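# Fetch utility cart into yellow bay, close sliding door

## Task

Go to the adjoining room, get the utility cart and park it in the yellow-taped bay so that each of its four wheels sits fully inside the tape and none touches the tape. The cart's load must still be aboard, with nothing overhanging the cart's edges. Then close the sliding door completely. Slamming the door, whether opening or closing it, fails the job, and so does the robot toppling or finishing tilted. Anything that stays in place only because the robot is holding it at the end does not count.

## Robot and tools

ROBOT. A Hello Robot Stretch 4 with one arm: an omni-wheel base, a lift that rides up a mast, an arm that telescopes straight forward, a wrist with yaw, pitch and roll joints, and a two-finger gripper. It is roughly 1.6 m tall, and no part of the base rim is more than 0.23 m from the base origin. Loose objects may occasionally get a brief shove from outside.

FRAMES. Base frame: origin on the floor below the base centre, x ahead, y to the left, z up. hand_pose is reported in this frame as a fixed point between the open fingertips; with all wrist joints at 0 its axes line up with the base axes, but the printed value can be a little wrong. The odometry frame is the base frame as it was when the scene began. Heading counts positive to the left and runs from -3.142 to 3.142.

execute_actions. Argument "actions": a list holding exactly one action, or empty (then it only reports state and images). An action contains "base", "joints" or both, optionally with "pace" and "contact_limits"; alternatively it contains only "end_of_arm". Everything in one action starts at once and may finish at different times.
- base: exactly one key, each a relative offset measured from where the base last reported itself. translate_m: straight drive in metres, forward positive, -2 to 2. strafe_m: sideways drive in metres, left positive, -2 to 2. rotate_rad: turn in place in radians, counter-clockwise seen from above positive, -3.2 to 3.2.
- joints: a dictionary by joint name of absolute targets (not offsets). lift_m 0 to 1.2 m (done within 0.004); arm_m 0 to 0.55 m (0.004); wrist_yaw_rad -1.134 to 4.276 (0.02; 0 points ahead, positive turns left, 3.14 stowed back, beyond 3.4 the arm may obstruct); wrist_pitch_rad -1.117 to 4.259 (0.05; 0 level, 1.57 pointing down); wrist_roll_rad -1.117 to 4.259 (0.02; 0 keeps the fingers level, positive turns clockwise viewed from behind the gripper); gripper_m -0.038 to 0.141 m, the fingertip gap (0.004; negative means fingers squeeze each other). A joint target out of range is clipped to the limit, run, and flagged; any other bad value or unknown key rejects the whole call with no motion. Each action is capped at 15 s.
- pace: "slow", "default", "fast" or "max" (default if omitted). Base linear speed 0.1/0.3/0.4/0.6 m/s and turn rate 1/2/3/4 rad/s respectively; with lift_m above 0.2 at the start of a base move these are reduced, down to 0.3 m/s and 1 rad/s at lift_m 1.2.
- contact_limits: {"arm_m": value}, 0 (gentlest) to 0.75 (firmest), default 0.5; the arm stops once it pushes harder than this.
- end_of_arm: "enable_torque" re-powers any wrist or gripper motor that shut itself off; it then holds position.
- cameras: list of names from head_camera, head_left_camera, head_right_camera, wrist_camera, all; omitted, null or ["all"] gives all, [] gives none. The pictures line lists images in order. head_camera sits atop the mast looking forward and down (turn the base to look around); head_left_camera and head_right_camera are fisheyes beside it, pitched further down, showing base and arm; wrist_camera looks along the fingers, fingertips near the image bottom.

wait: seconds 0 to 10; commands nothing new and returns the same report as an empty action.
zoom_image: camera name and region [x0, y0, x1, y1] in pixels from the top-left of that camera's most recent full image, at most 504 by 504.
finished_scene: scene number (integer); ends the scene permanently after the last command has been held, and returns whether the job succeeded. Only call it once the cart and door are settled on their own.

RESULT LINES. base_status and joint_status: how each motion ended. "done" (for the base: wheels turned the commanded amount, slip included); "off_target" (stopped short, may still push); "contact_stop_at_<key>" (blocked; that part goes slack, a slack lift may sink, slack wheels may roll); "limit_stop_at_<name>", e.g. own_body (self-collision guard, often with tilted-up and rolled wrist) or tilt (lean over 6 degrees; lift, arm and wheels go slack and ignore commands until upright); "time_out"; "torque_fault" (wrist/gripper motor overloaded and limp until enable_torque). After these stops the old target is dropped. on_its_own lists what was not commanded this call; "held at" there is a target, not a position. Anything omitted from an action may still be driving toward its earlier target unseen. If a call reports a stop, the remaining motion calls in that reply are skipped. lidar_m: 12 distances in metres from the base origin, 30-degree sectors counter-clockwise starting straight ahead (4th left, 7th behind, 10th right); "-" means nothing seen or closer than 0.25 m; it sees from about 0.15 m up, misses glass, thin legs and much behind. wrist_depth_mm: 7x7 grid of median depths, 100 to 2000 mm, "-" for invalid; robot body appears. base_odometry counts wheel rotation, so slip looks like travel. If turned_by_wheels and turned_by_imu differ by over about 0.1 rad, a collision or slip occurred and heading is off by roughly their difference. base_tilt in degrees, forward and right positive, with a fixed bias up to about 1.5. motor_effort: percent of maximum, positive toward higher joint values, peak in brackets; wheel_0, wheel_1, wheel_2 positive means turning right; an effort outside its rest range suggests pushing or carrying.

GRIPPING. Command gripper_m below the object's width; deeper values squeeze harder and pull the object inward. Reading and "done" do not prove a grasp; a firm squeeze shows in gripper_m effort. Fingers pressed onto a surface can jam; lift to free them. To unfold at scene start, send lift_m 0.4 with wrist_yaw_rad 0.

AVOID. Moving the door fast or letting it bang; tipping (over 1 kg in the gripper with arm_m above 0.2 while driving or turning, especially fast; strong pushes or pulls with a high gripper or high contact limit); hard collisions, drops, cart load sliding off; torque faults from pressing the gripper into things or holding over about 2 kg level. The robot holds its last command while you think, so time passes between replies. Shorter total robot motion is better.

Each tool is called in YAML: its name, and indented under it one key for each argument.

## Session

execute_actions:
  actions: []

Scene clock: 0.00 s.
base_odometry: x=+0.000 y=+0.000 heading=+0.000 (m, m, rad; odometry frame)
turned_by_wheels: +0.000 (rad since the last result)
turned_by_imu: +0.000 (rad since the last result)
base_tilt: forward=-0.4 right=+0.2 (deg)
lidar_m: 0.96 0.99 1.30 1.30 1.36 1.08 1.02 1.07 1.41 2.42 1.36 1.01
base_status: not commanded
joint_positions: lift_m=+0.135 arm_m=-0.003 wrist_yaw_rad=+3.221 wrist_pitch_rad=+0.018 wrist_roll_rad=+0.015 gripper_m=+0.057
joint_status: not commanded
motor_effort: lift_m=+18 arm_m=+0 wrist_yaw_rad=-2 wrist_pitch_rad=-5 wrist_roll_rad=+0 gripper_m=+0 wheel_0=+0 wheel_1=+0 wheel_2=+0 (%)
hand_pose: x=-0.1261 y=+0.0643 z=+0.3079 quat_wxyz=(-0.040, -0.009, +0.007, +0.999) (m; base frame)
wrist_depth_mm: - 135 134 1182 1160 1138 1138 / - - 133 1182 1160 1138 1138 / - 109 134 1160 1160 1138 1138 / - 127 144 1182 1160 1160 1138 / 196 1205 1205 1182 1182 1138 1138 / 214 1182 195 1160 193 1138 1118 / 214 809 866 143 866 798 866
pictures: head_camera, head_left_camera, head_right_camera, wrist_camera
Images, in order (width x height): head_camera 420x560, head_left_camera 420x672, head_right_camera 420x672, wrist_camera 616x392.

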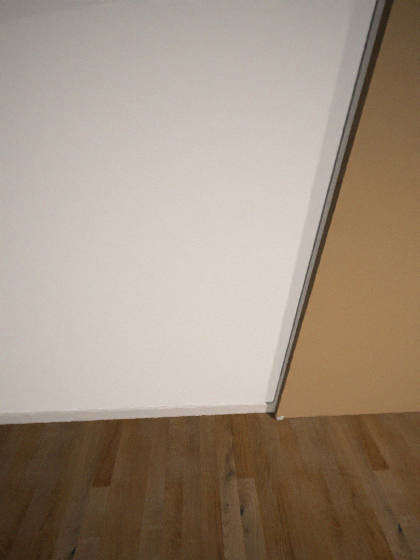

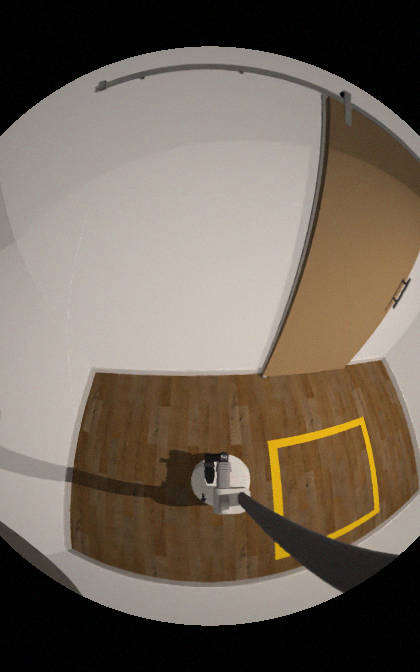

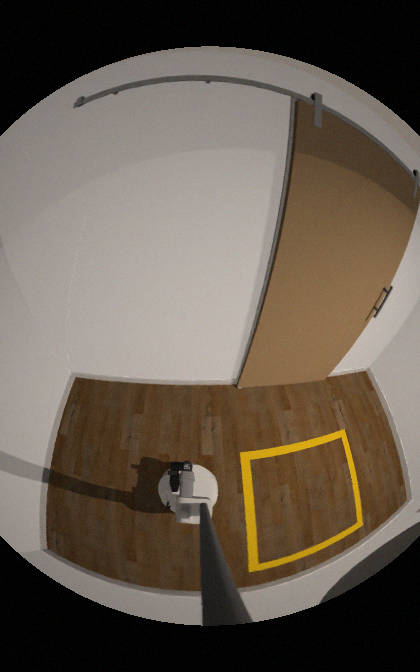

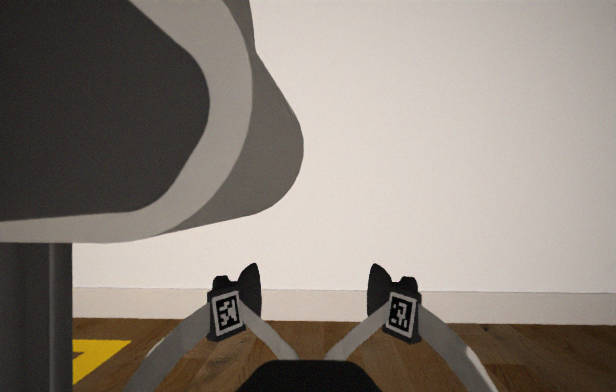

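execute_actions:
  actions:
    - {"base":{"rotate_rad":-1.57},"joints":{"lift_m":0.92,"wrist_yaw_rad":1.55,"gripper_m":0.12}}
  cameras: []

execute_actions:
  actions:
    - {"base":{"translate_m":0.4},"joints":{"arm_m":0.45}}
  cameras: []

execute_actions:
  actions:
    - {"base":{"strafe_m":0.3}}
  cameras: ["wrist_camera","head_camera"]

Scene clock: 16.17 s.
base_odometry: x=+0.000 y=+0.000 heading=-1.570 (m, m, rad; odometry frame)
turned_by_wheels: -1.570 (rad since the last result)
turned_by_imu: -1.582 (rad since the last result)
base_tilt: forward=-0.4 right=+0.2 (deg)
lidar_m: 2.39 1.35 1.02 0.95 0.98 1.32 1.31 1.36 1.09 1.01 1.07 1.42
base_status: done
joint_positions: lift_m=+0.920 arm_m=-0.003 wrist_yaw_rad=+1.550 wrist_pitch_rad=+0.018 wrist_roll_rad=+0.015 gripper_m=+0.120
joint_status: all done
motor_effort: lift_m=+22(20) arm_m=-1(0) wrist_yaw_rad=-1(5) wrist_pitch_rad=-10(8) wrist_roll_rad=+0(1) gripper_m=-1(0) wheel_0=+1(5) wheel_1=+1(7) wheel_2=+1(8) (%)
hand_pose: x=+0.2618 y=+0.2866 z=+1.0926 quat_wxyz=(+0.714, -0.001, +0.012, +0.700) (m; base frame)
wrist_depth_mm: 917 917 931 960 891 891 917 / 917 917 931 946 891 904 917 / 917 917 931 946 904 904 904 / 904 931 931 946 904 904 917 / 904 946 946 946 904 904 917 / 904 917 931 946 891 211 917 / 917 917 946 147 904 904 917
pictures: none
No camera images: the call's "cameras" was empty. Leave "cameras" out to get every camera's image.

Scene clock: 18.97 s.
base_odometry: x=+0.000 y=-0.400 heading=-1.569 (m, m, rad; odometry frame)
turned_by_wheels: +0.000 (rad since the last result)
turned_by_imu: -0.001 (rad since the last result)
base_tilt: forward=-0.4 right=+0.3 (deg)
lidar_m: 2.00 1.36 0.98 0.92 1.01 1.33 1.73 1.53 1.08 1.01 1.03 1.37
base_status: done
joint_positions: lift_m=+0.920 arm_m=+0.449 wrist_yaw_rad=+1.550 wrist_pitch_rad=+0.018 wrist_roll_rad=+0.015 gripper_m=+0.120
joint_status: all done
motor_effort: lift_m=+22(22) arm_m=+6(6) wrist_yaw_rad=-1(3) wrist_pitch_rad=-6(6) wrist_roll_rad=+0(0) gripper_m=+2(4) wheel_0=+2(5) wheel_1=+2(8) wheel_2=+2(12) (%)
hand_pose: x=+0.7134 y=+0.2865 z=+1.0927 quat_wxyz=(+0.714, -0.001, +0.012, +0.700) (m; base frame)
wrist_depth_mm: 891 904 904 931 931 1008 1008 / 891 904 917 931 946 1008 1008 / 891 917 917 917 931 1008 1025 / 904 904 917 917 931 1025 1042 / 891 917 917 931 946 1008 1025 / 904 917 904 931 931 211 1025 / 891 904 917 147 946 960 1025
pictures: none
No camera images: the call's "cameras" was empty. Leave "cameras" out to get every camera's image.

Scene clock: 21.30 s.
base_odometry: x=+0.300 y=-0.400 heading=-1.569 (m, m, rad; odometry frame)
turned_by_wheels: +0.000 (rad since the last result)
turned_by_imu: -0.002 (rad since the last result)
base_tilt: forward=-0.4 right=+0.2 (deg)
lidar_m: 1.98 0.96 0.67 0.62 0.69 0.93 1.74 1.80 1.39 1.29 1.35 1.77
base_status: done
joint_positions: lift_m=+0.920 arm_m=+0.449 wrist_yaw_rad=+1.550 wrist_pitch_rad=+0.018 wrist_roll_rad=+0.015 gripper_m=+0.120
joint_status: not commanded
motor_effort: lift_m=+22(22) arm_m=+6(5) wrist_yaw_rad=-2(2) wrist_pitch_rad=-8(8) wrist_roll_rad=+0(0) gripper_m=-1(1) wheel_0=+2(7) wheel_1=+1(11) wheel_2=+0(2) (%)
hand_pose: x=+0.7134 y=+0.2866 z=+1.0927 quat_wxyz=(+0.714, -0.001, +0.012, +0.700) (m; base frame)
wrist_depth_mm: 597 609 609 621 627 634 699 / 597 603 615 621 627 634 699 / 603 609 615 621 627 634 707 / 597 609 615 627 634 634 707 / 603 609 615 621 627 634 707 / 603 609 609 621 627 212 707 / 603 609 615 148 634 634 707
pictures: head_camera, wrist_camera
Images, in order (width x height): head_camera 420x560, wrist_camera 616x392.

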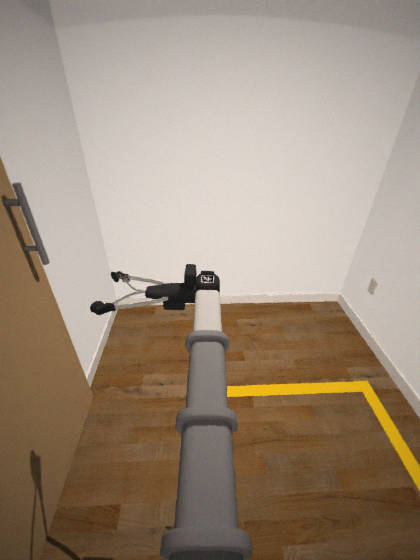

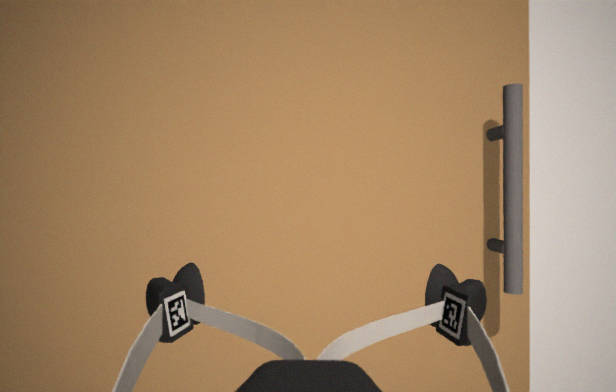

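execute_actions:
  actions:
    - {"base":{"translate_m":0.33},"pace":"slow"}
  cameras: ["wrist_camera","head_camera"]

Scene clock: 62.03 s.
base_odometry: x=+0.301 y=-0.729 heading=-1.569 (m, m, rad; odometry frame)
turned_by_wheels: +0.000 (rad since the last result)
turned_by_imu: -0.003 (rad since the last result)
base_tilt: forward=-0.4 right=+0.2 (deg)
lidar_m: 1.64 0.92 0.68 0.64 0.66 0.96 2.06 1.96 1.36 1.30 1.33 1.75
base_status: done
joint_positions: lift_m=+0.920 arm_m=+0.449 wrist_yaw_rad=+1.550 wrist_pitch_rad=+0.018 wrist_roll_rad=+0.015 gripper_m=+0.120
joint_status: not commanded
motor_effort: lift_m=+21(22) arm_m=+6(5) wrist_yaw_rad=-2(2) wrist_pitch_rad=-4(5) wrist_roll_rad=+1(0) gripper_m=-1(5) wheel_0=+2(5) wheel_1=+3(7) wheel_2=-3(7) (%)
hand_pose: x=+0.7134 y=+0.2866 z=+1.0927 quat_wxyz=(+0.714, -0.001, +0.012, +0.700) (m; base frame)
wrist_depth_mm: 615 621 634 634 699 707 723 / 621 621 627 634 707 715 723 / 615 621 634 640 707 715 723 / 621 627 634 640 707 715 723 / 615 627 634 640 707 715 723 / 621 621 634 640 707 211 715 / 615 627 627 147 707 715 723
pictures: head_camera, wrist_camera
Images, in order (width x height): head_camera 420x560, wrist_camera 616x392.

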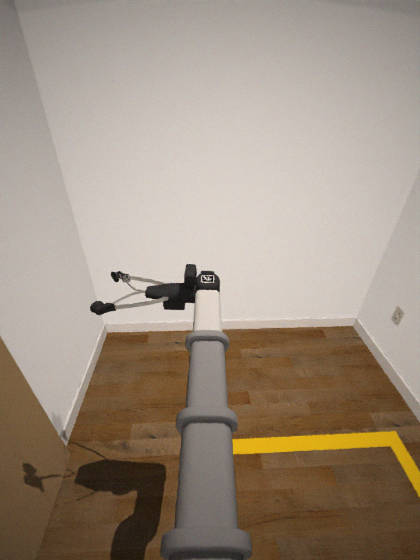

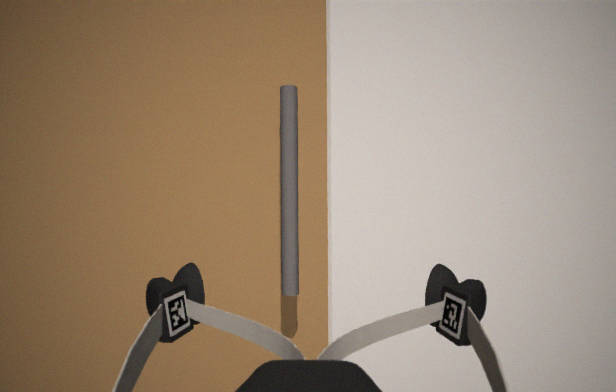

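execute_actions:
  actions:
    - {"base":{"strafe_m":0.3},"pace":"slow"}
  cameras: ["wrist_camera"]

Scene clock: 70.73 s.
base_odometry: x=+0.601 y=-0.729 heading=-1.569 (m, m, rad; odometry frame)
turned_by_wheels: +0.000 (rad since the last result)
turned_by_imu: -0.003 (rad since the last result)
base_tilt: forward=-0.4 right=+0.3 (deg)
lidar_m: 1.64 0.53 0.37 0.33 0.35 0.55 1.34 2.14 1.68 1.60 1.64 1.72
base_status: done
joint_positions: lift_m=+0.920 arm_m=+0.449 wrist_yaw_rad=+1.550 wrist_pitch_rad=+0.018 wrist_roll_rad=+0.015 gripper_m=+0.120
joint_status: not commanded
motor_effort: lift_m=+22(22) arm_m=+5(5) wrist_yaw_rad=-2(2) wrist_pitch_rad=-8(8) wrist_roll_rad=+0(0) gripper_m=-1(1) wheel_0=+0(5) wheel_1=+2(10) wheel_2=+0(2) (%)
hand_pose: x=+0.7134 y=+0.2866 z=+1.0927 quat_wxyz=(+0.714, -0.001, +0.012, +0.700) (m; base frame)
wrist_depth_mm: 324 327 330 334 397 402 404 / 325 327 332 336 399 402 404 / 325 329 332 334 397 402 410 / 325 329 332 336 397 402 410 / 325 329 332 336 397 402 407 / 325 329 267 338 397 212 410 / 325 327 332 148 402 404 410
pictures: wrist_camera
Images, in order (width x height): wrist_camera 616x392.

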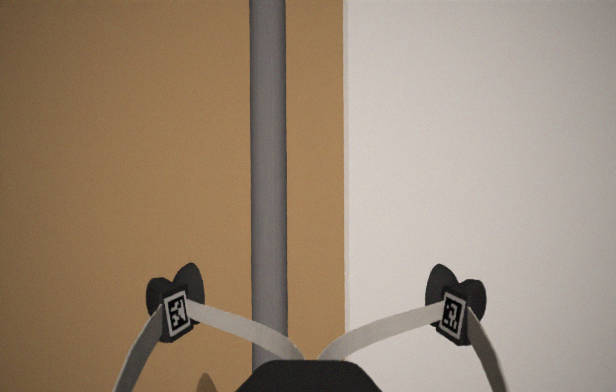

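execute_actions:
  actions:
    - {"base":{"strafe_m":0.08},"joints":{"arm_m":0.415},"pace":"slow"}
  cameras: ["wrist_camera"]

execute_actions:
  actions:
    - {"joints":{"gripper_m":0.05}}
  cameras: []

execute_actions:
  actions:
    - {"base":{"translate_m":-0.3},"pace":"slow"}
  cameras: ["wrist_camera"]

Scene clock: 81.20 s.
base_odometry: x=+0.681 y=-0.729 heading=-1.569 (m, m, rad; odometry frame)
turned_by_wheels: +0.000 (rad since the last result)
turned_by_imu: -0.002 (rad since the last result)
base_tilt: forward=-0.3 right=+0.2 (deg)
lidar_m: 1.61 0.42 0.26 0.26 0.26 0.36 1.11 2.16 1.78 1.67 1.72 1.74
base_status: done
joint_positions: lift_m=+0.920 arm_m=+0.416 wrist_yaw_rad=+1.550 wrist_pitch_rad=+0.018 wrist_roll_rad=+0.015 gripper_m=+0.120
joint_status: all done
motor_effort: lift_m=+21(22) arm_m=-6(6) wrist_yaw_rad=-2(2) wrist_pitch_rad=-7(9) wrist_roll_rad=+0(1) gripper_m=-4(3) wheel_0=-2(6) wheel_1=+3(4) wheel_2=+0(0) (%)
hand_pose: x=+0.6803 y=+0.2866 z=+1.0927 quat_wxyz=(+0.714, -0.001, +0.012, +0.700) (m; base frame)
wrist_depth_mm: 245 248 250 190 256 319 322 / 245 248 250 190 256 319 322 / 246 247 251 190 257 319 322 / 246 248 251 191 257 320 324 / 245 248 252 191 257 319 322 / 246 248 251 193 256 212 324 / 247 248 252 148 258 319 324
pictures: wrist_camera
Images, in order (width x height): wrist_camera 616x392.

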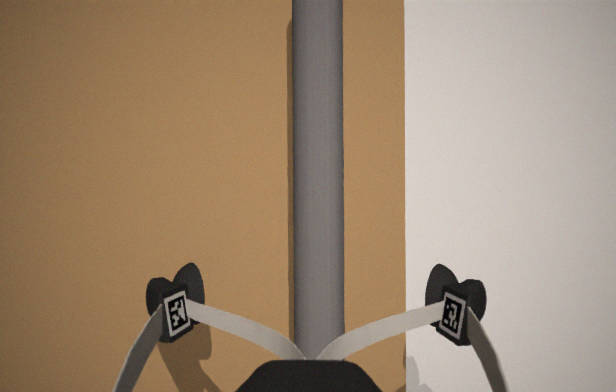

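Scene clock: 82.80 s.
base_odometry: x=+0.681 y=-0.729 heading=-1.569 (m, m, rad; odometry frame)
turned_by_wheels: +0.000 (rad since the last result)
turned_by_imu: +0.000 (rad since the last result)
base_tilt: forward=-0.4 right=+0.2 (deg)
lidar_m: 1.60 0.39 0.27 0.25 0.27 0.36 1.11 2.16 1.77 1.66 1.70 1.72
base_status: not commanded
joint_positions: lift_m=+0.920 arm_m=+0.416 wrist_yaw_rad=+1.550 wrist_pitch_rad=+0.018 wrist_roll_rad=+0.015 gripper_m=+0.050
joint_status: all done
motor_effort: lift_m=+21(22) arm_m=-5(6) wrist_yaw_rad=-2(2) wrist_pitch_rad=-7(7) wrist_roll_rad=+0(0) gripper_m=-3(7) wheel_0=-2(2) wheel_1=+3(3) wheel_2=+0(0) (%)
hand_pose: x=+0.6803 y=+0.2866 z=+1.0927 quat_wxyz=(+0.714, -0.001, +0.012, +0.700) (m; base frame)
wrist_depth_mm: 244 248 251 190 256 319 322 / 245 248 251 190 256 320 322 / 245 248 250 190 256 319 322 / 245 248 251 191 256 319 324 / 245 248 251 192 257 320 322 / 246 249 197 193 196 320 324 / 246 248 252 144 258 322 322
pictures: none
No camera images: the call's "cameras" was empty. Leave "cameras" out to get every camera's image.

Scene clock: 87.10 s.
base_odometry: x=+0.680 y=-0.429 heading=-1.571 (m, m, rad; odometry frame)
turned_by_wheels: -0.002 (rad since the last result)
turned_by_imu: -0.004 (rad since the last result)
base_tilt: forward=-0.3 right=+0.2 (deg)
lidar_m: 1.58 0.38 0.26 0.25 0.25 0.33 1.04 1.84 1.80 1.69 1.74 2.04
base_status: done
joint_positions: lift_m=+0.920 arm_m=+0.416 wrist_yaw_rad=+1.543 wrist_pitch_rad=+0.018 wrist_roll_rad=+0.015 gripper_m=+0.050
joint_status: not commanded
on_its_own: wrist_yaw_rad is at rest, and its effort (+19) is outside its rest range (-13 to +13)
motor_effort: lift_m=+21(22) arm_m=-5(6) wrist_yaw_rad=+19(41) wrist_pitch_rad=-7(7) wrist_roll_rad=+0(0) gripper_m=-7(16) wheel_0=-10(11) wheel_1=-8(9) wheel_2=-3(16) (%)
hand_pose: x=+0.6823 y=+0.2859 z=+1.0927 quat_wxyz=(+0.717, -0.001, +0.012, +0.697) (m; base frame)
wrist_depth_mm: 234 236 240 244 248 - 1808 / 234 237 241 245 249 - 1808 / 235 237 241 245 249 - 1863 / 234 237 241 244 249 - 1863 / 235 238 241 245 249 - 1808 / 235 238 192 245 178 - 1863 / 236 236 242 156 250 - 1863
pictures: wrist_camera
Images, in order (width x height): wrist_camera 616x392.

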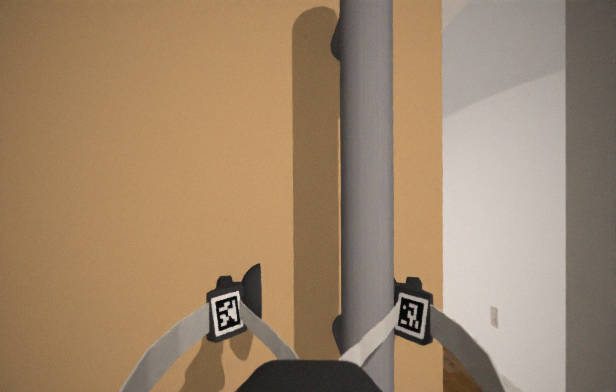

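Easy so far.

execute_actions:
  actions:
    - {"base":{"translate_m":-0.4},"pace":"slow"}
  cameras: ["wrist_camera"]

Scene clock: 94.77 s.
base_odometry: x=+0.681 y=-0.029 heading=-1.574 (m, m, rad; odometry frame)
turned_by_wheels: -0.004 (rad since the last result)
turned_by_imu: -0.031 (rad since the last result)
base_tilt: forward=-0.4 right=+0.2 (deg)
lidar_m: 1.66 0.35 0.25 0.25 0.25 0.30 0.87 1.42 1.86 1.69 1.74 2.28
base_status: done
joint_positions: lift_m=+0.920 arm_m=+0.416 wrist_yaw_rad=+1.535 wrist_pitch_rad=+0.018 wrist_roll_rad=+0.015 gripper_m=+0.050
joint_status: not commanded
on_its_own: wrist_yaw_rad is at rest, and its effort (+40) is outside its rest range (-13 to +13)
motor_effort: lift_m=+22(22) arm_m=-6(6) wrist_yaw_rad=+40(43) wrist_pitch_rad=-6(7) wrist_roll_rad=+1(0) gripper_m=-6(9) wheel_0=-23(22) wheel_1=-12(10) wheel_2=-11(11) (%)
hand_pose: x=+0.6846 y=+0.2852 z=+1.0928 quat_wxyz=(+0.720, -0.001, +0.011, +0.694) (m; base frame)
wrist_depth_mm: 224 230 236 241 181 - - / 225 230 236 242 181 - - / 225 230 236 242 181 - - / 225 230 236 242 182 - - / 225 231 236 242 182 - - / 225 232 193 243 182 - - / 226 229 237 158 178 1499 -
pictures: wrist_camera
Images, in order (width x height): wrist_camera 616x392.

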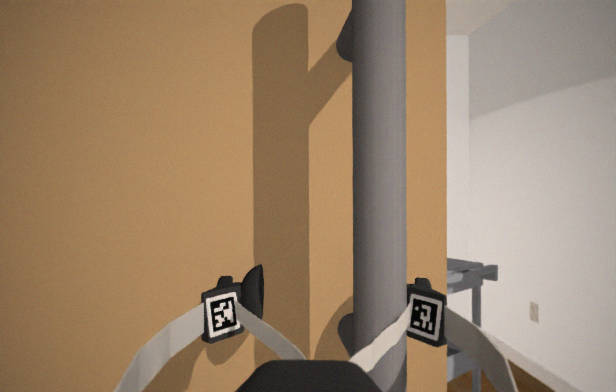

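execute_actions:
  actions:
    - {"base":{"strafe_m":-0.02},"pace":"slow"}
  cameras: []

execute_actions:
  actions:
    - {"base":{"translate_m":-0.25},"pace":"slow"}
  cameras: ["wrist_camera","head_left_camera"]

Scene clock: 101.23 s.
base_odometry: x=+0.661 y=-0.029 heading=-1.574 (m, m, rad; odometry frame)
turned_by_wheels: +0.000 (rad since the last result)
turned_by_imu: -0.001 (rad since the last result)
base_tilt: forward=-0.4 right=+0.2 (deg)
lidar_m: 1.76 0.38 0.25 0.25 0.25 0.32 0.92 1.42 1.83 1.69 1.72 2.24
base_status: done
joint_positions: lift_m=+0.920 arm_m=+0.416 wrist_yaw_rad=+1.550 wrist_pitch_rad=+0.018 wrist_roll_rad=+0.015 gripper_m=+0.050
joint_status: not commanded
motor_effort: lift_m=+22(22) arm_m=-5(6) wrist_yaw_rad=-2(40) wrist_pitch_rad=-8(4) wrist_roll_rad=+1(0) gripper_m=-4(6) wheel_0=+3(21) wheel_1=-3(14) wheel_2=+0(10) (%)
hand_pose: x=+0.6804 y=+0.2865 z=+1.0928 quat_wxyz=(+0.715, -0.001, +0.011, +0.700) (m; base frame)
wrist_depth_mm: 237 241 246 249 256 - - / 237 242 246 248 256 - - / 237 242 247 250 256 - - / 238 242 247 249 256 - - / 237 242 247 250 256 - - / 238 243 197 250 189 - - / 238 241 247 144 257 1661 -
pictures: none
No camera images: the call's "cameras" was empty. Leave "cameras" out to get every camera's image.

Scene clock: 105.00 s.
base_odometry: x=+0.662 y=+0.221 heading=-1.577 (m, m, rad; odometry frame)
turned_by_wheels: -0.003 (rad since the last result)
turned_by_imu: -0.007 (rad since the last result)
base_tilt: forward=-0.4 right=+0.2 (deg)
lidar_m: 1.68 0.35 0.25 0.25 0.25 0.28 0.83 1.18 1.53 1.72 1.75 2.26
base_status: done
joint_positions: lift_m=+0.920 arm_m=+0.416 wrist_yaw_rad=+1.537 wrist_pitch_rad=+0.018 wrist_roll_rad=+0.015 gripper_m=+0.050
joint_status: not commanded
on_its_own: wrist_yaw_rad is at rest, and its effort (+34) is outside its rest range (-13 to +13)
motor_effort: lift_m=+22(22) arm_m=-5(6) wrist_yaw_rad=+34(36) wrist_pitch_rad=-6(5) wrist_roll_rad=+0(1) gripper_m=-6(10) wheel_0=-19(19) wheel_1=-11(12) wheel_2=-7(13) (%)
hand_pose: x=+0.6839 y=+0.2854 z=+1.0928 quat_wxyz=(+0.719, -0.001, +0.012, +0.695) (m; base frame)
wrist_depth_mm: 226 231 237 242 180 - - / 226 231 237 243 180 - - / 226 231 237 243 180 - - / 227 232 237 243 180 - - / 226 232 238 243 181 1808 - / 227 232 192 244 181 1464 - / 227 230 237 160 180 1464 -
pictures: head_left_camera, wrist_camera
Images, in order (width x height): head_left_camera 420x672, wrist_camera 616x392.

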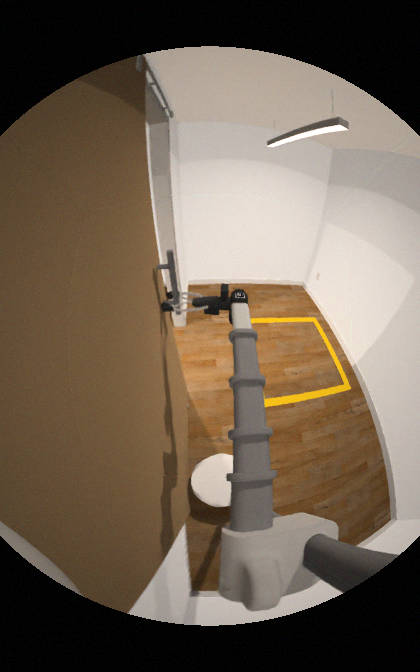

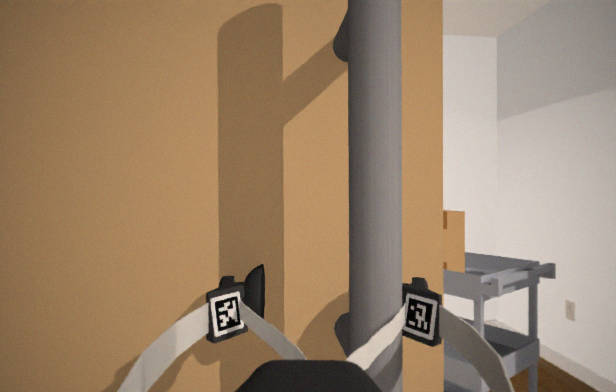

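execute_actions:
  actions:
    - {"base":{"strafe_m":-0.02},"pace":"slow"}
  cameras: []

execute_actions:
  actions:
    - {"base":{"translate_m":-0.2},"pace":"slow"}
  cameras: ["head_camera","head_right_camera"]

Scene clock: 112.03 s.
base_odometry: x=+0.642 y=+0.221 heading=-1.577 (m, m, rad; odometry frame)
turned_by_wheels: +0.000 (rad since the last result)
turned_by_imu: -0.001 (rad since the last result)
base_tilt: forward=-0.4 right=+0.2 (deg)
lidar_m: 1.70 0.39 0.25 0.25 0.25 0.31 0.92 1.16 1.51 1.70 1.74 2.22
base_status: done
joint_positions: lift_m=+0.920 arm_m=+0.416 wrist_yaw_rad=+1.550 wrist_pitch_rad=+0.018 wrist_roll_rad=+0.015 gripper_m=+0.050
joint_status: not commanded
motor_effort: lift_m=+21(21) arm_m=-6(6) wrist_yaw_rad=-2(34) wrist_pitch_rad=-4(6) wrist_roll_rad=+1(0) gripper_m=-3(11) wheel_0=+4(15) wheel_1=-1(11) wheel_2=+2(7) (%)
hand_pose: x=+0.6803 y=+0.2866 z=+1.0928 quat_wxyz=(+0.714, -0.001, +0.012, +0.700) (m; base frame)
wrist_depth_mm: 238 243 248 252 258 - - / 239 244 248 252 258 - - / 239 244 248 252 259 - - / 240 244 249 253 258 - - / 240 245 250 252 259 1661 - / 240 244 197 253 189 1983 - / 240 243 249 144 260 1366 -
pictures: none
No camera images: the call's "cameras" was empty. Leave "cameras" out to get every camera's image.

Scene clock: 115.30 s.
base_odometry: x=+0.643 y=+0.420 heading=-1.577 (m, m, rad; odometry frame)
turned_by_wheels: +0.000 (rad since the last result)
turned_by_imu: -0.039 (rad since the last result)
base_tilt: forward=+0.3 right=+0.5 (deg)
lidar_m: 1.89 0.34 0.25 - 0.25 0.26 0.70 1.01 1.29 1.73 1.76 2.21
base_status: done
joint_positions: lift_m=+0.920 arm_m=+0.416 wrist_yaw_rad=+1.522 wrist_pitch_rad=+0.014 wrist_roll_rad=+0.013 gripper_m=+0.050
joint_status: not commanded
on_its_own: wrist_yaw_rad is at rest, and its effort (+77) is outside its rest range (-13 to +13)
motor_effort: lift_m=+20(21) arm_m=-7(8) wrist_yaw_rad=+77(95) wrist_pitch_rad=+8(11) wrist_roll_rad=+5(7) gripper_m=-21(22) wheel_0=-17(24) wheel_1=-3(20) wheel_2=+22(25) (%)
hand_pose: x=+0.6885 y=+0.2839 z=+1.0941 quat_wxyz=(+0.724, +0.000, +0.009, +0.690) (m; base frame)
wrist_depth_mm: 220 228 236 245 190 - - / 220 228 236 245 187 - - / 220 228 236 244 187 - - / 220 229 236 245 185 - - / 220 228 235 243 185 1808 - / 220 228 196 244 184 1397 - / 220 224 235 158 183 1397 -
pictures: head_camera, head_right_camera
Images, in order (width x height): head_camera 420x560, head_right_camera 420x672.

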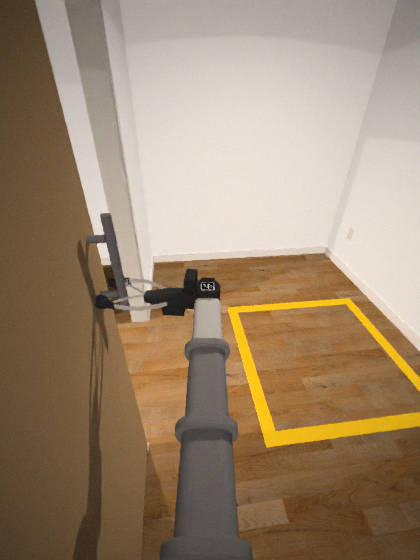

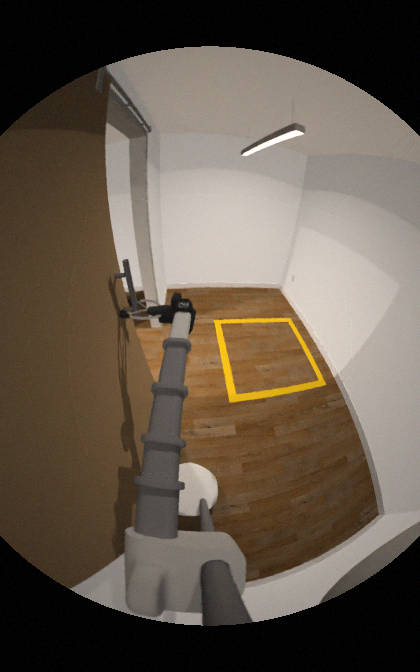

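execute_actions:
  actions:
    - {"base":{"translate_m":0.06},"joints":{"gripper_m":0.13},"pace":"slow"}
  cameras: []

execute_actions:
  actions:
    - {"base":{"strafe_m":-0.2},"pace":"slow"}
  cameras: ["wrist_camera"]

Scene clock: 125.73 s.
base_odometry: x=+0.642 y=+0.360 heading=-1.579 (m, m, rad; odometry frame)
turned_by_wheels: -0.002 (rad since the last result)
turned_by_imu: -0.011 (rad since the last result)
base_tilt: forward=-0.4 right=+0.3 (deg)
lidar_m: 2.44 0.34 0.25 - 0.25 0.26 0.70 1.06 1.31 1.72 1.75 2.19
base_status: done
joint_positions: lift_m=+0.920 arm_m=+0.416 wrist_yaw_rad=+1.545 wrist_pitch_rad=+0.018 wrist_roll_rad=+0.015 gripper_m=+0.130
joint_status: all done
motor_effort: lift_m=+20(20) arm_m=-5(7) wrist_yaw_rad=+12(81) wrist_pitch_rad=-5(9) wrist_roll_rad=+0(6) gripper_m=+1(17) wheel_0=-13(15) wheel_1=-3(2) wheel_2=-13(21) (%)
hand_pose: x=+0.6817 y=+0.2861 z=+1.0928 quat_wxyz=(+0.716, -0.001, +0.012, +0.698) (m; base frame)
wrist_depth_mm: 228 236 243 185 - - - / 229 235 243 186 - - - / 229 236 243 186 - - - / 229 236 244 187 1708 - - / 229 236 245 187 1661 1808 - / 230 235 209 187 257 213 - / 229 235 244 146 1618 1537 -
pictures: none
No camera images: the call's "cameras" was empty. Leave "cameras" out to get every camera's image.

Scene clock: 128.90 s.
base_odometry: x=+0.443 y=+0.362 heading=-1.579 (m, m, rad; odometry frame)
turned_by_wheels: +0.000 (rad since the last result)
turned_by_imu: +0.000 (rad since the last result)
base_tilt: forward=-0.3 right=+0.3 (deg)
lidar_m: 2.69 0.67 0.43 0.38 0.39 0.57 1.04 1.04 1.34 1.53 1.56 1.93
base_status: done
joint_positions: lift_m=+0.920 arm_m=+0.416 wrist_yaw_rad=+1.550 wrist_pitch_rad=+0.018 wrist_roll_rad=+0.015 gripper_m=+0.130
joint_status: not commanded
motor_effort: lift_m=+20(20) arm_m=-5(5) wrist_yaw_rad=-1(12) wrist_pitch_rad=-6(4) wrist_roll_rad=+1(1) gripper_m=-1(0) wheel_0=+3(13) wheel_1=-3(8) wheel_2=-1(10) (%)
hand_pose: x=+0.6802 y=+0.2866 z=+1.0928 quat_wxyz=(+0.714, -0.001, +0.012, +0.700) (m; base frame)
wrist_depth_mm: 407 418 433 445 - - - / 410 421 433 442 - - - / 407 421 433 445 - - - / 410 421 433 442 - - - / 407 424 433 445 1983 - - / 413 415 430 445 - 201 - / 410 418 436 144 - 1808 -
pictures: wrist_camera
Images, in order (width x height): wrist_camera 616x392.

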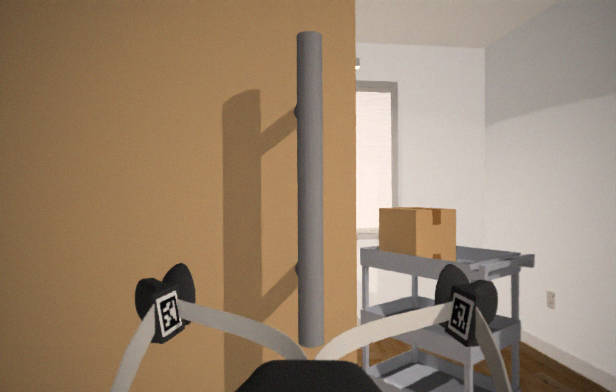

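execute_actions:
  actions:
    - {"base":{"translate_m":1.1},"joints":{"arm_m":0,"wrist_yaw_rad":0,"wrist_roll_rad":1.57,"lift_m":0.675,"gripper_m":0.07}}
  cameras: []

execute_actions:
  actions:
    - {"base":{"rotate_rad":1.6}}
  cameras: ["head_camera","head_left_camera"]

Scene clock: 139.43 s.
base_odometry: x=+0.434 y=-0.738 heading=-1.579 (m, m, rad; odometry frame)
turned_by_wheels: +0.000 (rad since the last result)
turned_by_imu: -0.005 (rad since the last result)
base_tilt: forward=-0.4 right=+0.1 (deg)
lidar_m: 1.61 1.00 0.90 1.58 0.58 0.69 1.44 2.16 1.53 1.39 1.41 1.74
base_status: done
joint_positions: lift_m=+0.675 arm_m=+0.001 wrist_yaw_rad=+0.000 wrist_pitch_rad=+0.018 wrist_roll_rad=+1.570 gripper_m=+0.070
joint_status: all done
motor_effort: lift_m=+14(18) arm_m=-5(6) wrist_yaw_rad=-2(6) wrist_pitch_rad=-8(8) wrist_roll_rad=+1(1) gripper_m=-2(6) wheel_0=+2(5) wheel_1=+0(5) wheel_2=+1(11) (%)
hand_pose: x=+0.4603 y=-0.0874 z=+0.8482 quat_wxyz=(+0.707, +0.707, +0.007, -0.006) (m; base frame)
wrist_depth_mm: 1537 1576 1537 1537 1537 1537 1366 / 1537 1499 1537 1537 1499 1499 1336 / 1499 1499 1499 1499 1499 1464 1336 / 1464 1464 1464 1430 1464 1464 1336 / 1430 1430 1430 1430 1430 1430 1336 / 1430 1430 194 1397 197 1397 1336 / 1397 1366 1397 144 1336 1336 1336
pictures: none
No camera images: the call's "cameras" was empty. Leave "cameras" out to get every camera's image.

Scene clock: 141.50 s.
base_odometry: x=+0.434 y=-0.738 heading=+0.021 (m, m, rad; odometry frame)
turned_by_wheels: +1.600 (rad since the last result)
turned_by_imu: +1.609 (rad since the last result)
base_tilt: forward=-0.4 right=+0.2 (deg)
lidar_m: 1.59 0.57 0.70 1.70 2.14 1.51 1.39 1.43 1.74 1.60 0.98 0.90
base_status: done
joint_positions: lift_m=+0.675 arm_m=+0.001 wrist_yaw_rad=+0.000 wrist_pitch_rad=+0.018 wrist_roll_rad=+1.570 gripper_m=+0.070
joint_status: not commanded
motor_effort: lift_m=+14(14) arm_m=-5(5) wrist_yaw_rad=-3(2) wrist_pitch_rad=-11(6) wrist_roll_rad=+1(1) gripper_m=-4(3) wheel_0=+0(5) wheel_1=-1(3) wheel_2=-2(9) (%)
hand_pose: x=+0.4603 y=-0.0874 z=+0.8482 quat_wxyz=(+0.707, +0.707, +0.007, -0.006) (m; base frame)
wrist_depth_mm: - - - - - - 1366 / - - - - - 1808 1366 / - - - - 1863 1661 1336 / - - - 1661 - 1808 1336 / - - - - - 1863 1336 / - - 194 - 198 1863 1336 / - - - 144 - 1756 1336
pictures: head_camera, head_left_camera
Images, in order (width x height): head_camera 420x560, head_left_camera 420x672.

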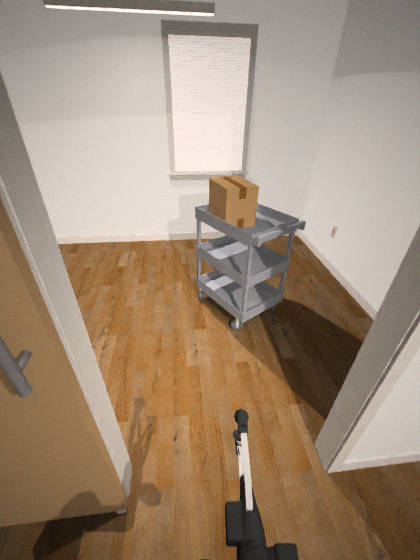

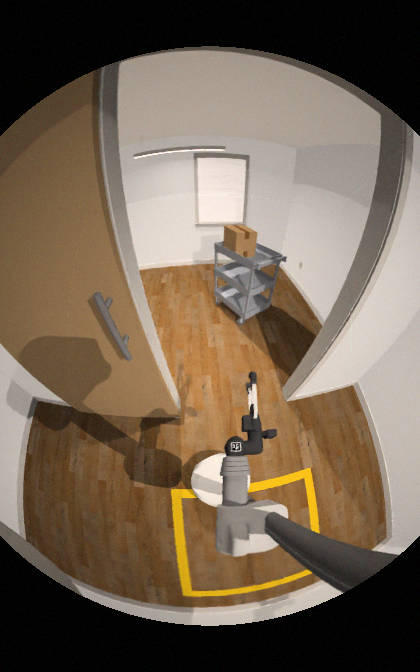

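execute_actions:
  actions:
    - {"base":{"translate_m":1.2}}
  cameras: ["head_camera","wrist_camera"]

Scene clock: 152.50 s.
base_odometry: x=+1.633 y=-0.713 heading=+0.021 (m, m, rad; odometry frame)
turned_by_wheels: +0.000 (rad since the last result)
turned_by_imu: -0.006 (rad since the last result)
base_tilt: forward=-0.5 right=+0.2 (deg)
lidar_m: 0.58 2.18 2.44 2.25 0.73 0.60 2.59 2.49 0.71 1.26 0.82 0.47
base_status: done
joint_positions: lift_m=+0.675 arm_m=+0.001 wrist_yaw_rad=+0.000 wrist_pitch_rad=+0.018 wrist_roll_rad=+1.570 gripper_m=+0.070
joint_status: not commanded
motor_effort: lift_m=+14(14) arm_m=-5(6) wrist_yaw_rad=-2(3) wrist_pitch_rad=-9(8) wrist_roll_rad=+1(1) gripper_m=-1(3) wheel_0=+0(5) wheel_1=+2(7) wheel_2=-1(10) (%)
hand_pose: x=+0.4603 y=-0.0874 z=+0.8482 quat_wxyz=(+0.707, +0.707, +0.007, -0.006) (m; base frame)
wrist_depth_mm: - - - 224 218 707 597 / - - 469 264 248 809 597 / - 445 439 307 296 866 597 / - 421 413 373 370 831 591 / 1983 1983 525 445 1983 788 591 / 1983 1983 194 634 198 715 569 / 1921 1921 1921 144 1921 1618 1308
pictures: head_camera, wrist_camera
Images, in order (width x height): head_camera 420x560, wrist_camera 616x392.

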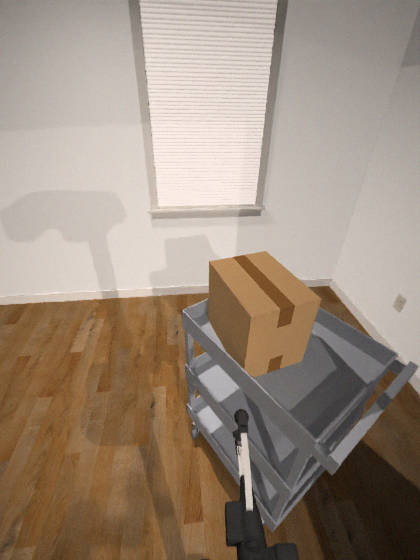

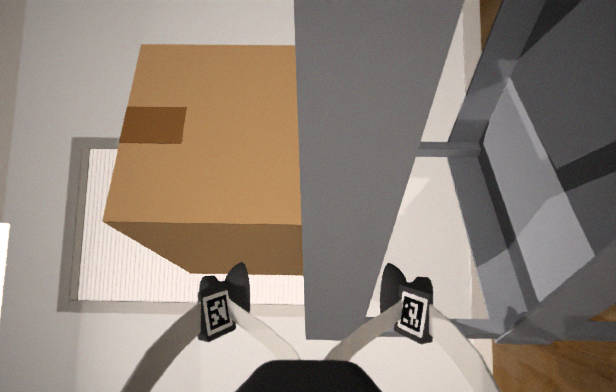

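execute_actions:
  actions:
    - {"base":{"translate_m":-0.12},"joints":{"wrist_yaw_rad":1.5}}
  cameras: []

execute_actions:
  actions:
    - {"base":{"strafe_m":-0.6}}
  cameras: []

execute_actions:
  actions:
    - {"base":{"rotate_rad":0.7}}
  cameras: ["head_camera","head_left_camera"]

Scene clock: 168.47 s.
base_odometry: x=+1.513 y=-0.715 heading=+0.021 (m, m, rad; odometry frame)
turned_by_wheels: +0.000 (rad since the last result)
turned_by_imu: -0.001 (rad since the last result)
base_tilt: forward=-0.4 right=+0.2 (deg)
lidar_m: 0.69 2.29 2.43 2.23 0.52 0.51 2.48 2.43 0.65 0.93 1.50 0.56
base_status: done
joint_positions: lift_m=+0.675 arm_m=+0.001 wrist_yaw_rad=+1.500 wrist_pitch_rad=+0.018 wrist_roll_rad=+1.570 gripper_m=+0.070
joint_status: all done
motor_effort: lift_m=+14(14) arm_m=-5(5) wrist_yaw_rad=-2(4) wrist_pitch_rad=-7(8) wrist_roll_rad=+1(0) gripper_m=-4(1) wheel_0=-1(4) wheel_1=-3(5) wheel_2=+1(9) (%)
hand_pose: x=+0.2795 y=+0.2815 z=+0.8482 quat_wxyz=(+0.522, +0.513, +0.486, +0.477) (m; base frame)
wrist_depth_mm: - - - - - - 1366 / - - - - - - 1366 / - - - - - - 1366 / - - - - - - 1336 / - - - - - - 1366 / - - 194 - 197 1921 1336 / - - - 144 - 1756 1336
pictures: none
No camera images: the call's "cameras" was empty. Leave "cameras" out to get every camera's image.

Scene clock: 171.80 s.
base_odometry: x=+1.526 y=-1.315 heading=+0.021 (m, m, rad; odometry frame)
turned_by_wheels: +0.000 (rad since the last result)
turned_by_imu: +0.002 (rad since the last result)
base_tilt: forward=-0.4 right=+0.3 (deg)
lidar_m: 0.61 0.55 3.00 1.79 1.02 2.59 0.25 0.25 0.35 0.74 0.90 1.15
base_status: done
joint_positions: lift_m=+0.675 arm_m=+0.001 wrist_yaw_rad=+1.500 wrist_pitch_rad=+0.018 wrist_roll_rad=+1.570 gripper_m=+0.070
joint_status: not commanded
motor_effort: lift_m=+14(14) arm_m=-5(5) wrist_yaw_rad=-2(1) wrist_pitch_rad=-8(7) wrist_roll_rad=+0(1) gripper_m=-8(1) wheel_0=+1(10) wheel_1=+0(14) wheel_2=+0(0) (%)
hand_pose: x=+0.2794 y=+0.2815 z=+0.8482 quat_wxyz=(+0.522, +0.513, +0.486, +0.477) (m; base frame)
wrist_depth_mm: - - - - - - 1366 / - - - - - - 1366 / - - - - - - 1366 / - - - - - - 1366 / - - - - - - 1366 / - - 194 - 198 1921 1366 / - - - 144 - 1756 1336
pictures: none
No camera images: the call's "cameras" was empty. Leave "cameras" out to get every camera's image.

Scene clock: 173.27 s.
base_odometry: x=+1.526 y=-1.315 heading=+0.721 (m, m, rad; odometry frame)
turned_by_wheels: +0.700 (rad since the last result)
turned_by_imu: +0.704 (rad since the last result)
base_tilt: forward=-0.4 right=+0.2 (deg)
lidar_m: 0.57 2.89 1.02 1.03 2.45 0.25 0.28 0.41 0.90 0.93 0.76 0.57
base_status: done
joint_positions: lift_m=+0.675 arm_m=+0.001 wrist_yaw_rad=+1.500 wrist_pitch_rad=+0.018 wrist_roll_rad=+1.570 gripper_m=+0.070
joint_status: not commanded
motor_effort: lift_m=+14(14) arm_m=-5(5) wrist_yaw_rad=-2(2) wrist_pitch_rad=-9(8) wrist_roll_rad=+1(1) gripper_m=-3(4) wheel_0=+0(5) wheel_1=-2(7) wheel_2=-2(8) (%)
hand_pose: x=+0.2794 y=+0.2815 z=+0.8482 quat_wxyz=(+0.522, +0.513, +0.486, +0.478) (m; base frame)
wrist_depth_mm: - - - - - - 1366 / - - - - - 1983 1366 / 1430 1430 1430 1464 1430 1397 1308 / 1060 1078 1060 1060 1060 1078 1060 / 1008 1008 1008 991 976 976 976 / - - 194 - 197 1863 1366 / - - - 144 - 1756 1336
pictures: head_camera, head_left_camera
Images, in order (width x height): head_camera 420x560, head_left_camera 420x672.

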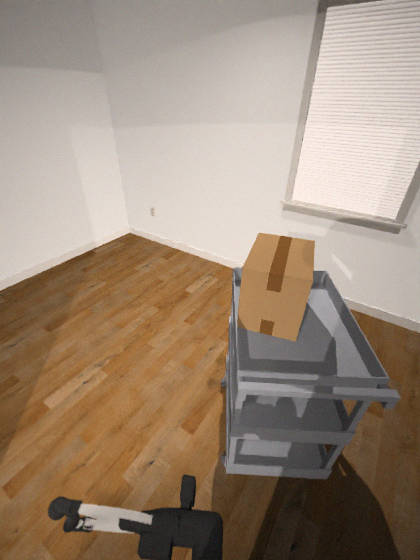

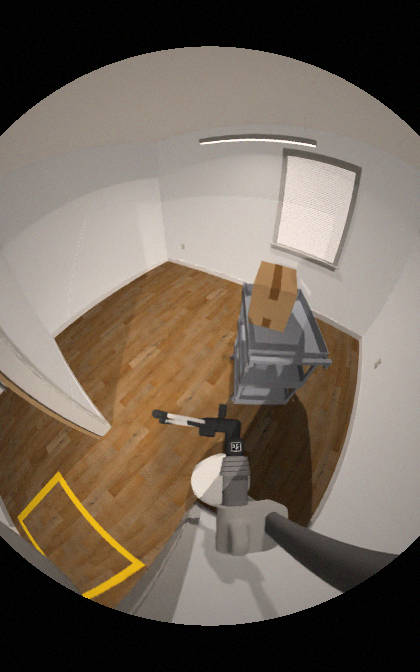

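execute_actions:
  actions:
    - {"base":{"strafe_m":-0.2}}
  cameras: []

execute_actions:
  actions:
    - {"joints":{"wrist_yaw_rad":0,"lift_m":0.9,"wrist_roll_rad":0}}
  cameras: ["head_camera","wrist_camera"]

Scene clock: 185.77 s.
base_odometry: x=+1.658 y=-1.465 heading=+0.721 (m, m, rad; odometry frame)
turned_by_wheels: +0.000 (rad since the last result)
turned_by_imu: -0.001 (rad since the last result)
base_tilt: forward=-0.4 right=+0.3 (deg)
lidar_m: 0.54 3.08 1.19 1.22 0.38 0.36 0.40 0.57 0.74 0.78 1.12 0.56
base_status: done
joint_positions: lift_m=+0.675 arm_m=+0.001 wrist_yaw_rad=+1.500 wrist_pitch_rad=+0.018 wrist_roll_rad=+1.570 gripper_m=+0.070
joint_status: not commanded
motor_effort: lift_m=+14(14) arm_m=-5(5) wrist_yaw_rad=-2(2) wrist_pitch_rad=-6(6) wrist_roll_rad=+1(0) gripper_m=-3(3) wheel_0=+0(8) wheel_1=+1(11) wheel_2=+0(1) (%)
hand_pose: x=+0.2794 y=+0.2815 z=+0.8482 quat_wxyz=(+0.522, +0.513, +0.486, +0.477) (m; base frame)
wrist_depth_mm: - - - - - - 1366 / - - - - - - 1366 / 1756 1756 1708 1756 1756 1661 1336 / 1281 1308 1281 1308 1281 1308 1229 / 1229 1205 1205 1182 1182 1182 1182 / - - 194 - 197 1863 1336 / - - - 144 - 1756 1336
pictures: none
No camera images: the call's "cameras" was empty. Leave "cameras" out to get every camera's image.

Scene clock: 187.77 s.
base_odometry: x=+1.658 y=-1.465 heading=+0.721 (m, m, rad; odometry frame)
turned_by_wheels: +0.000 (rad since the last result)
turned_by_imu: -0.001 (rad since the last result)
base_tilt: forward=-0.3 right=+0.2 (deg)
lidar_m: 0.53 3.08 1.20 1.21 0.38 0.35 0.39 0.59 0.74 0.78 1.14 0.57
base_status: not commanded
joint_positions: lift_m=+0.900 arm_m=+0.001 wrist_yaw_rad=+0.000 wrist_pitch_rad=+0.018 wrist_roll_rad=+0.000 gripper_m=+0.070
joint_status: all done
motor_effort: lift_m=+22(24) arm_m=-5(5) wrist_yaw_rad=-2(8) wrist_pitch_rad=-9(8) wrist_roll_rad=-2(10) gripper_m=-2(1) wheel_0=+1(0) wheel_1=+1(1) wheel_2=+0(0) (%)
hand_pose: x=+0.4603 y=-0.0874 z=+1.0726 quat_wxyz=(+1.000, +0.000, +0.009, +0.000) (m; base frame)
wrist_depth_mm: - - - - - 1921 1661 / - - - - - 1863 1661 / - - - - - 1921 1661 / - - - - - 1863 1661 / - - 654 603 - 1921 1661 / - - 196 603 194 1863 1708 / - - 654 143 750 732 1708
pictures: head_camera, wrist_camera
Images, in order (width x height): head_camera 420x560, wrist_camera 616x392.

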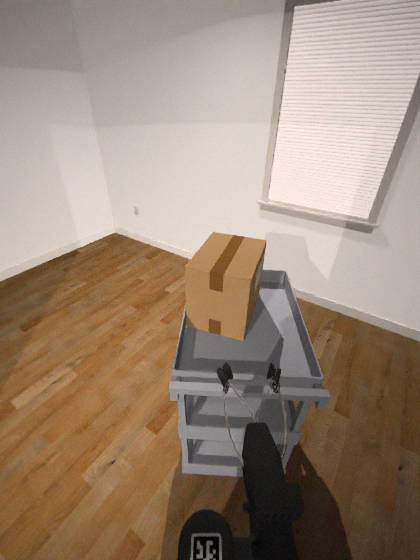

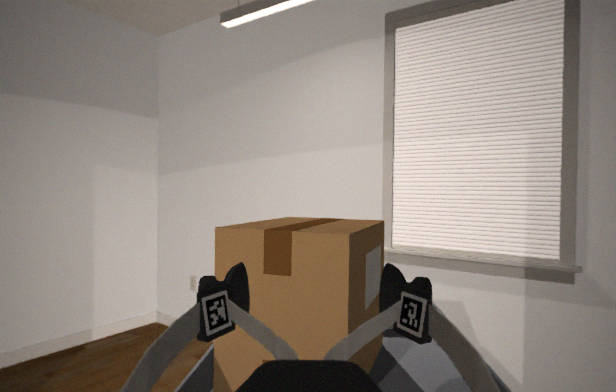

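execute_actions:
  actions:
    - {"base":{"translate_m":-0.1},"joints":{"wrist_roll_rad":1.57},"pace":"slow"}
  cameras: []

execute_actions:
  actions:
    - {"joints":{"lift_m":0.675,"gripper_m":0.08},"pace":"slow"}
  cameras: ["wrist_camera"]

Scene clock: 200.27 s.
base_odometry: x=+1.583 y=-1.531 heading=+0.721 (m, m, rad; odometry frame)
turned_by_wheels: +0.000 (rad since the last result)
turned_by_imu: -0.001 (rad since the last result)
base_tilt: forward=-0.4 right=+0.1 (deg)
lidar_m: 0.62 3.12 1.24 0.37 0.29 0.28 0.29 0.44 0.67 0.72 1.03 0.66
base_status: done
joint_positions: lift_m=+0.900 arm_m=+0.001 wrist_yaw_rad=+0.000 wrist_pitch_rad=+0.018 wrist_roll_rad=+1.570 gripper_m=+0.070
joint_status: all done
motor_effort: lift_m=+22(22) arm_m=-5(5) wrist_yaw_rad=-3(2) wrist_pitch_rad=-7(6) wrist_roll_rad=+1(9) gripper_m=-4(2) wheel_0=-1(4) wheel_1=-2(2) wheel_2=+3(6) (%)
hand_pose: x=+0.4603 y=-0.0874 z=+1.0726 quat_wxyz=(+0.707, +0.707, +0.007, -0.006) (m; base frame)
wrist_depth_mm: 1983 1983 1983 1921 1983 1921 436 / 1983 - - - - 597 462 / 1921 - - - 1078 654 654 / - - - - 707 661 654 / 1983 - - - 707 654 654 / - - 194 - 198 480 615 / 1983 - - 144 - 421 488
pictures: none
No camera images: the call's "cameras" was empty. Leave "cameras" out to get every camera's image.

Scene clock: 202.80 s.
base_odometry: x=+1.583 y=-1.531 heading=+0.721 (m, m, rad; odometry frame)
turned_by_wheels: +0.000 (rad since the last result)
turned_by_imu: -0.001 (rad since the last result)
base_tilt: forward=-0.4 right=+0.2 (deg)
lidar_m: 0.63 3.12 1.24 0.37 0.28 0.28 0.31 0.44 0.68 0.72 1.06 0.66
base_status: not commanded
joint_positions: lift_m=+0.675 arm_m=+0.001 wrist_yaw_rad=+0.000 wrist_pitch_rad=+0.018 wrist_roll_rad=+1.570 gripper_m=+0.080
joint_status: all done
motor_effort: lift_m=+13(24) arm_m=-5(5) wrist_yaw_rad=-3(3) wrist_pitch_rad=-7(8) wrist_roll_rad=+1(1) gripper_m=-3(2) wheel_0=-1(1) wheel_1=-2(2) wheel_2=+3(3) (%)
hand_pose: x=+0.4603 y=-0.0874 z=+0.8483 quat_wxyz=(+0.707, +0.707, +0.007, -0.006) (m; base frame)
wrist_depth_mm: 1983 - 1983 445 469 1808 1205 / - - - 473 - 960 585 / - - - 473 1098 891 597 / - - 699 477 - 891 544 / - - 723 477 1098 878 544 / - - 199 484 198 820 539 / - - - 144 492 488 484
pictures: wrist_camera
Images, in order (width x height): wrist_camera 616x392.

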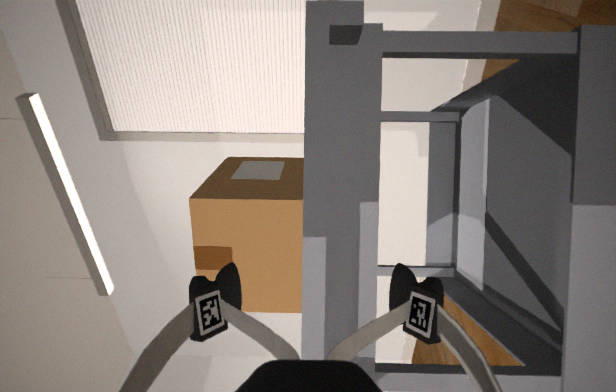

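execute_actions:
  actions:
    - {"joints":{"arm_m":0.2},"pace":"slow"}
  cameras: ["wrist_camera"]

Scene clock: 212.20 s.
base_odometry: x=+1.583 y=-1.531 heading=+0.721 (m, m, rad; odometry frame)
turned_by_wheels: +0.000 (rad since the last result)
turned_by_imu: -0.002 (rad since the last result)
base_tilt: forward=-0.3 right=+0.3 (deg)
lidar_m: 0.63 3.12 1.25 0.37 0.29 0.28 0.31 0.45 0.68 0.71 1.04 0.65
base_status: not commanded
joint_positions: lift_m=+0.675 arm_m=+0.199 wrist_yaw_rad=+0.000 wrist_pitch_rad=+0.018 wrist_roll_rad=+1.570 gripper_m=+0.080
joint_status: all done
motor_effort: lift_m=+13(13) arm_m=+6(5) wrist_yaw_rad=-2(3) wrist_pitch_rad=-8(7) wrist_roll_rad=+1(0) gripper_m=-7(0) wheel_0=-1(1) wheel_1=-2(2) wheel_2=+3(3) (%)
hand_pose: x=+0.6584 y=-0.0874 z=+0.8483 quat_wxyz=(+0.707, +0.707, +0.007, -0.006) (m; base frame)
wrist_depth_mm: 1808 1808 1808 210 267 1756 564 / 1983 1983 1983 212 271 842 597 / - - - 213 272 878 591 / - - 496 215 274 891 591 / - - 508 216 276 878 591 / - - 199 278 199 778 591 / - - - 144 281 1708 544
pictures: wrist_camera
Images, in order (width x height): wrist_camera 616x392.

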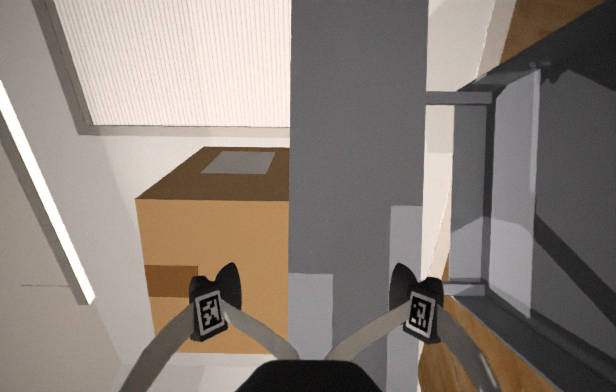

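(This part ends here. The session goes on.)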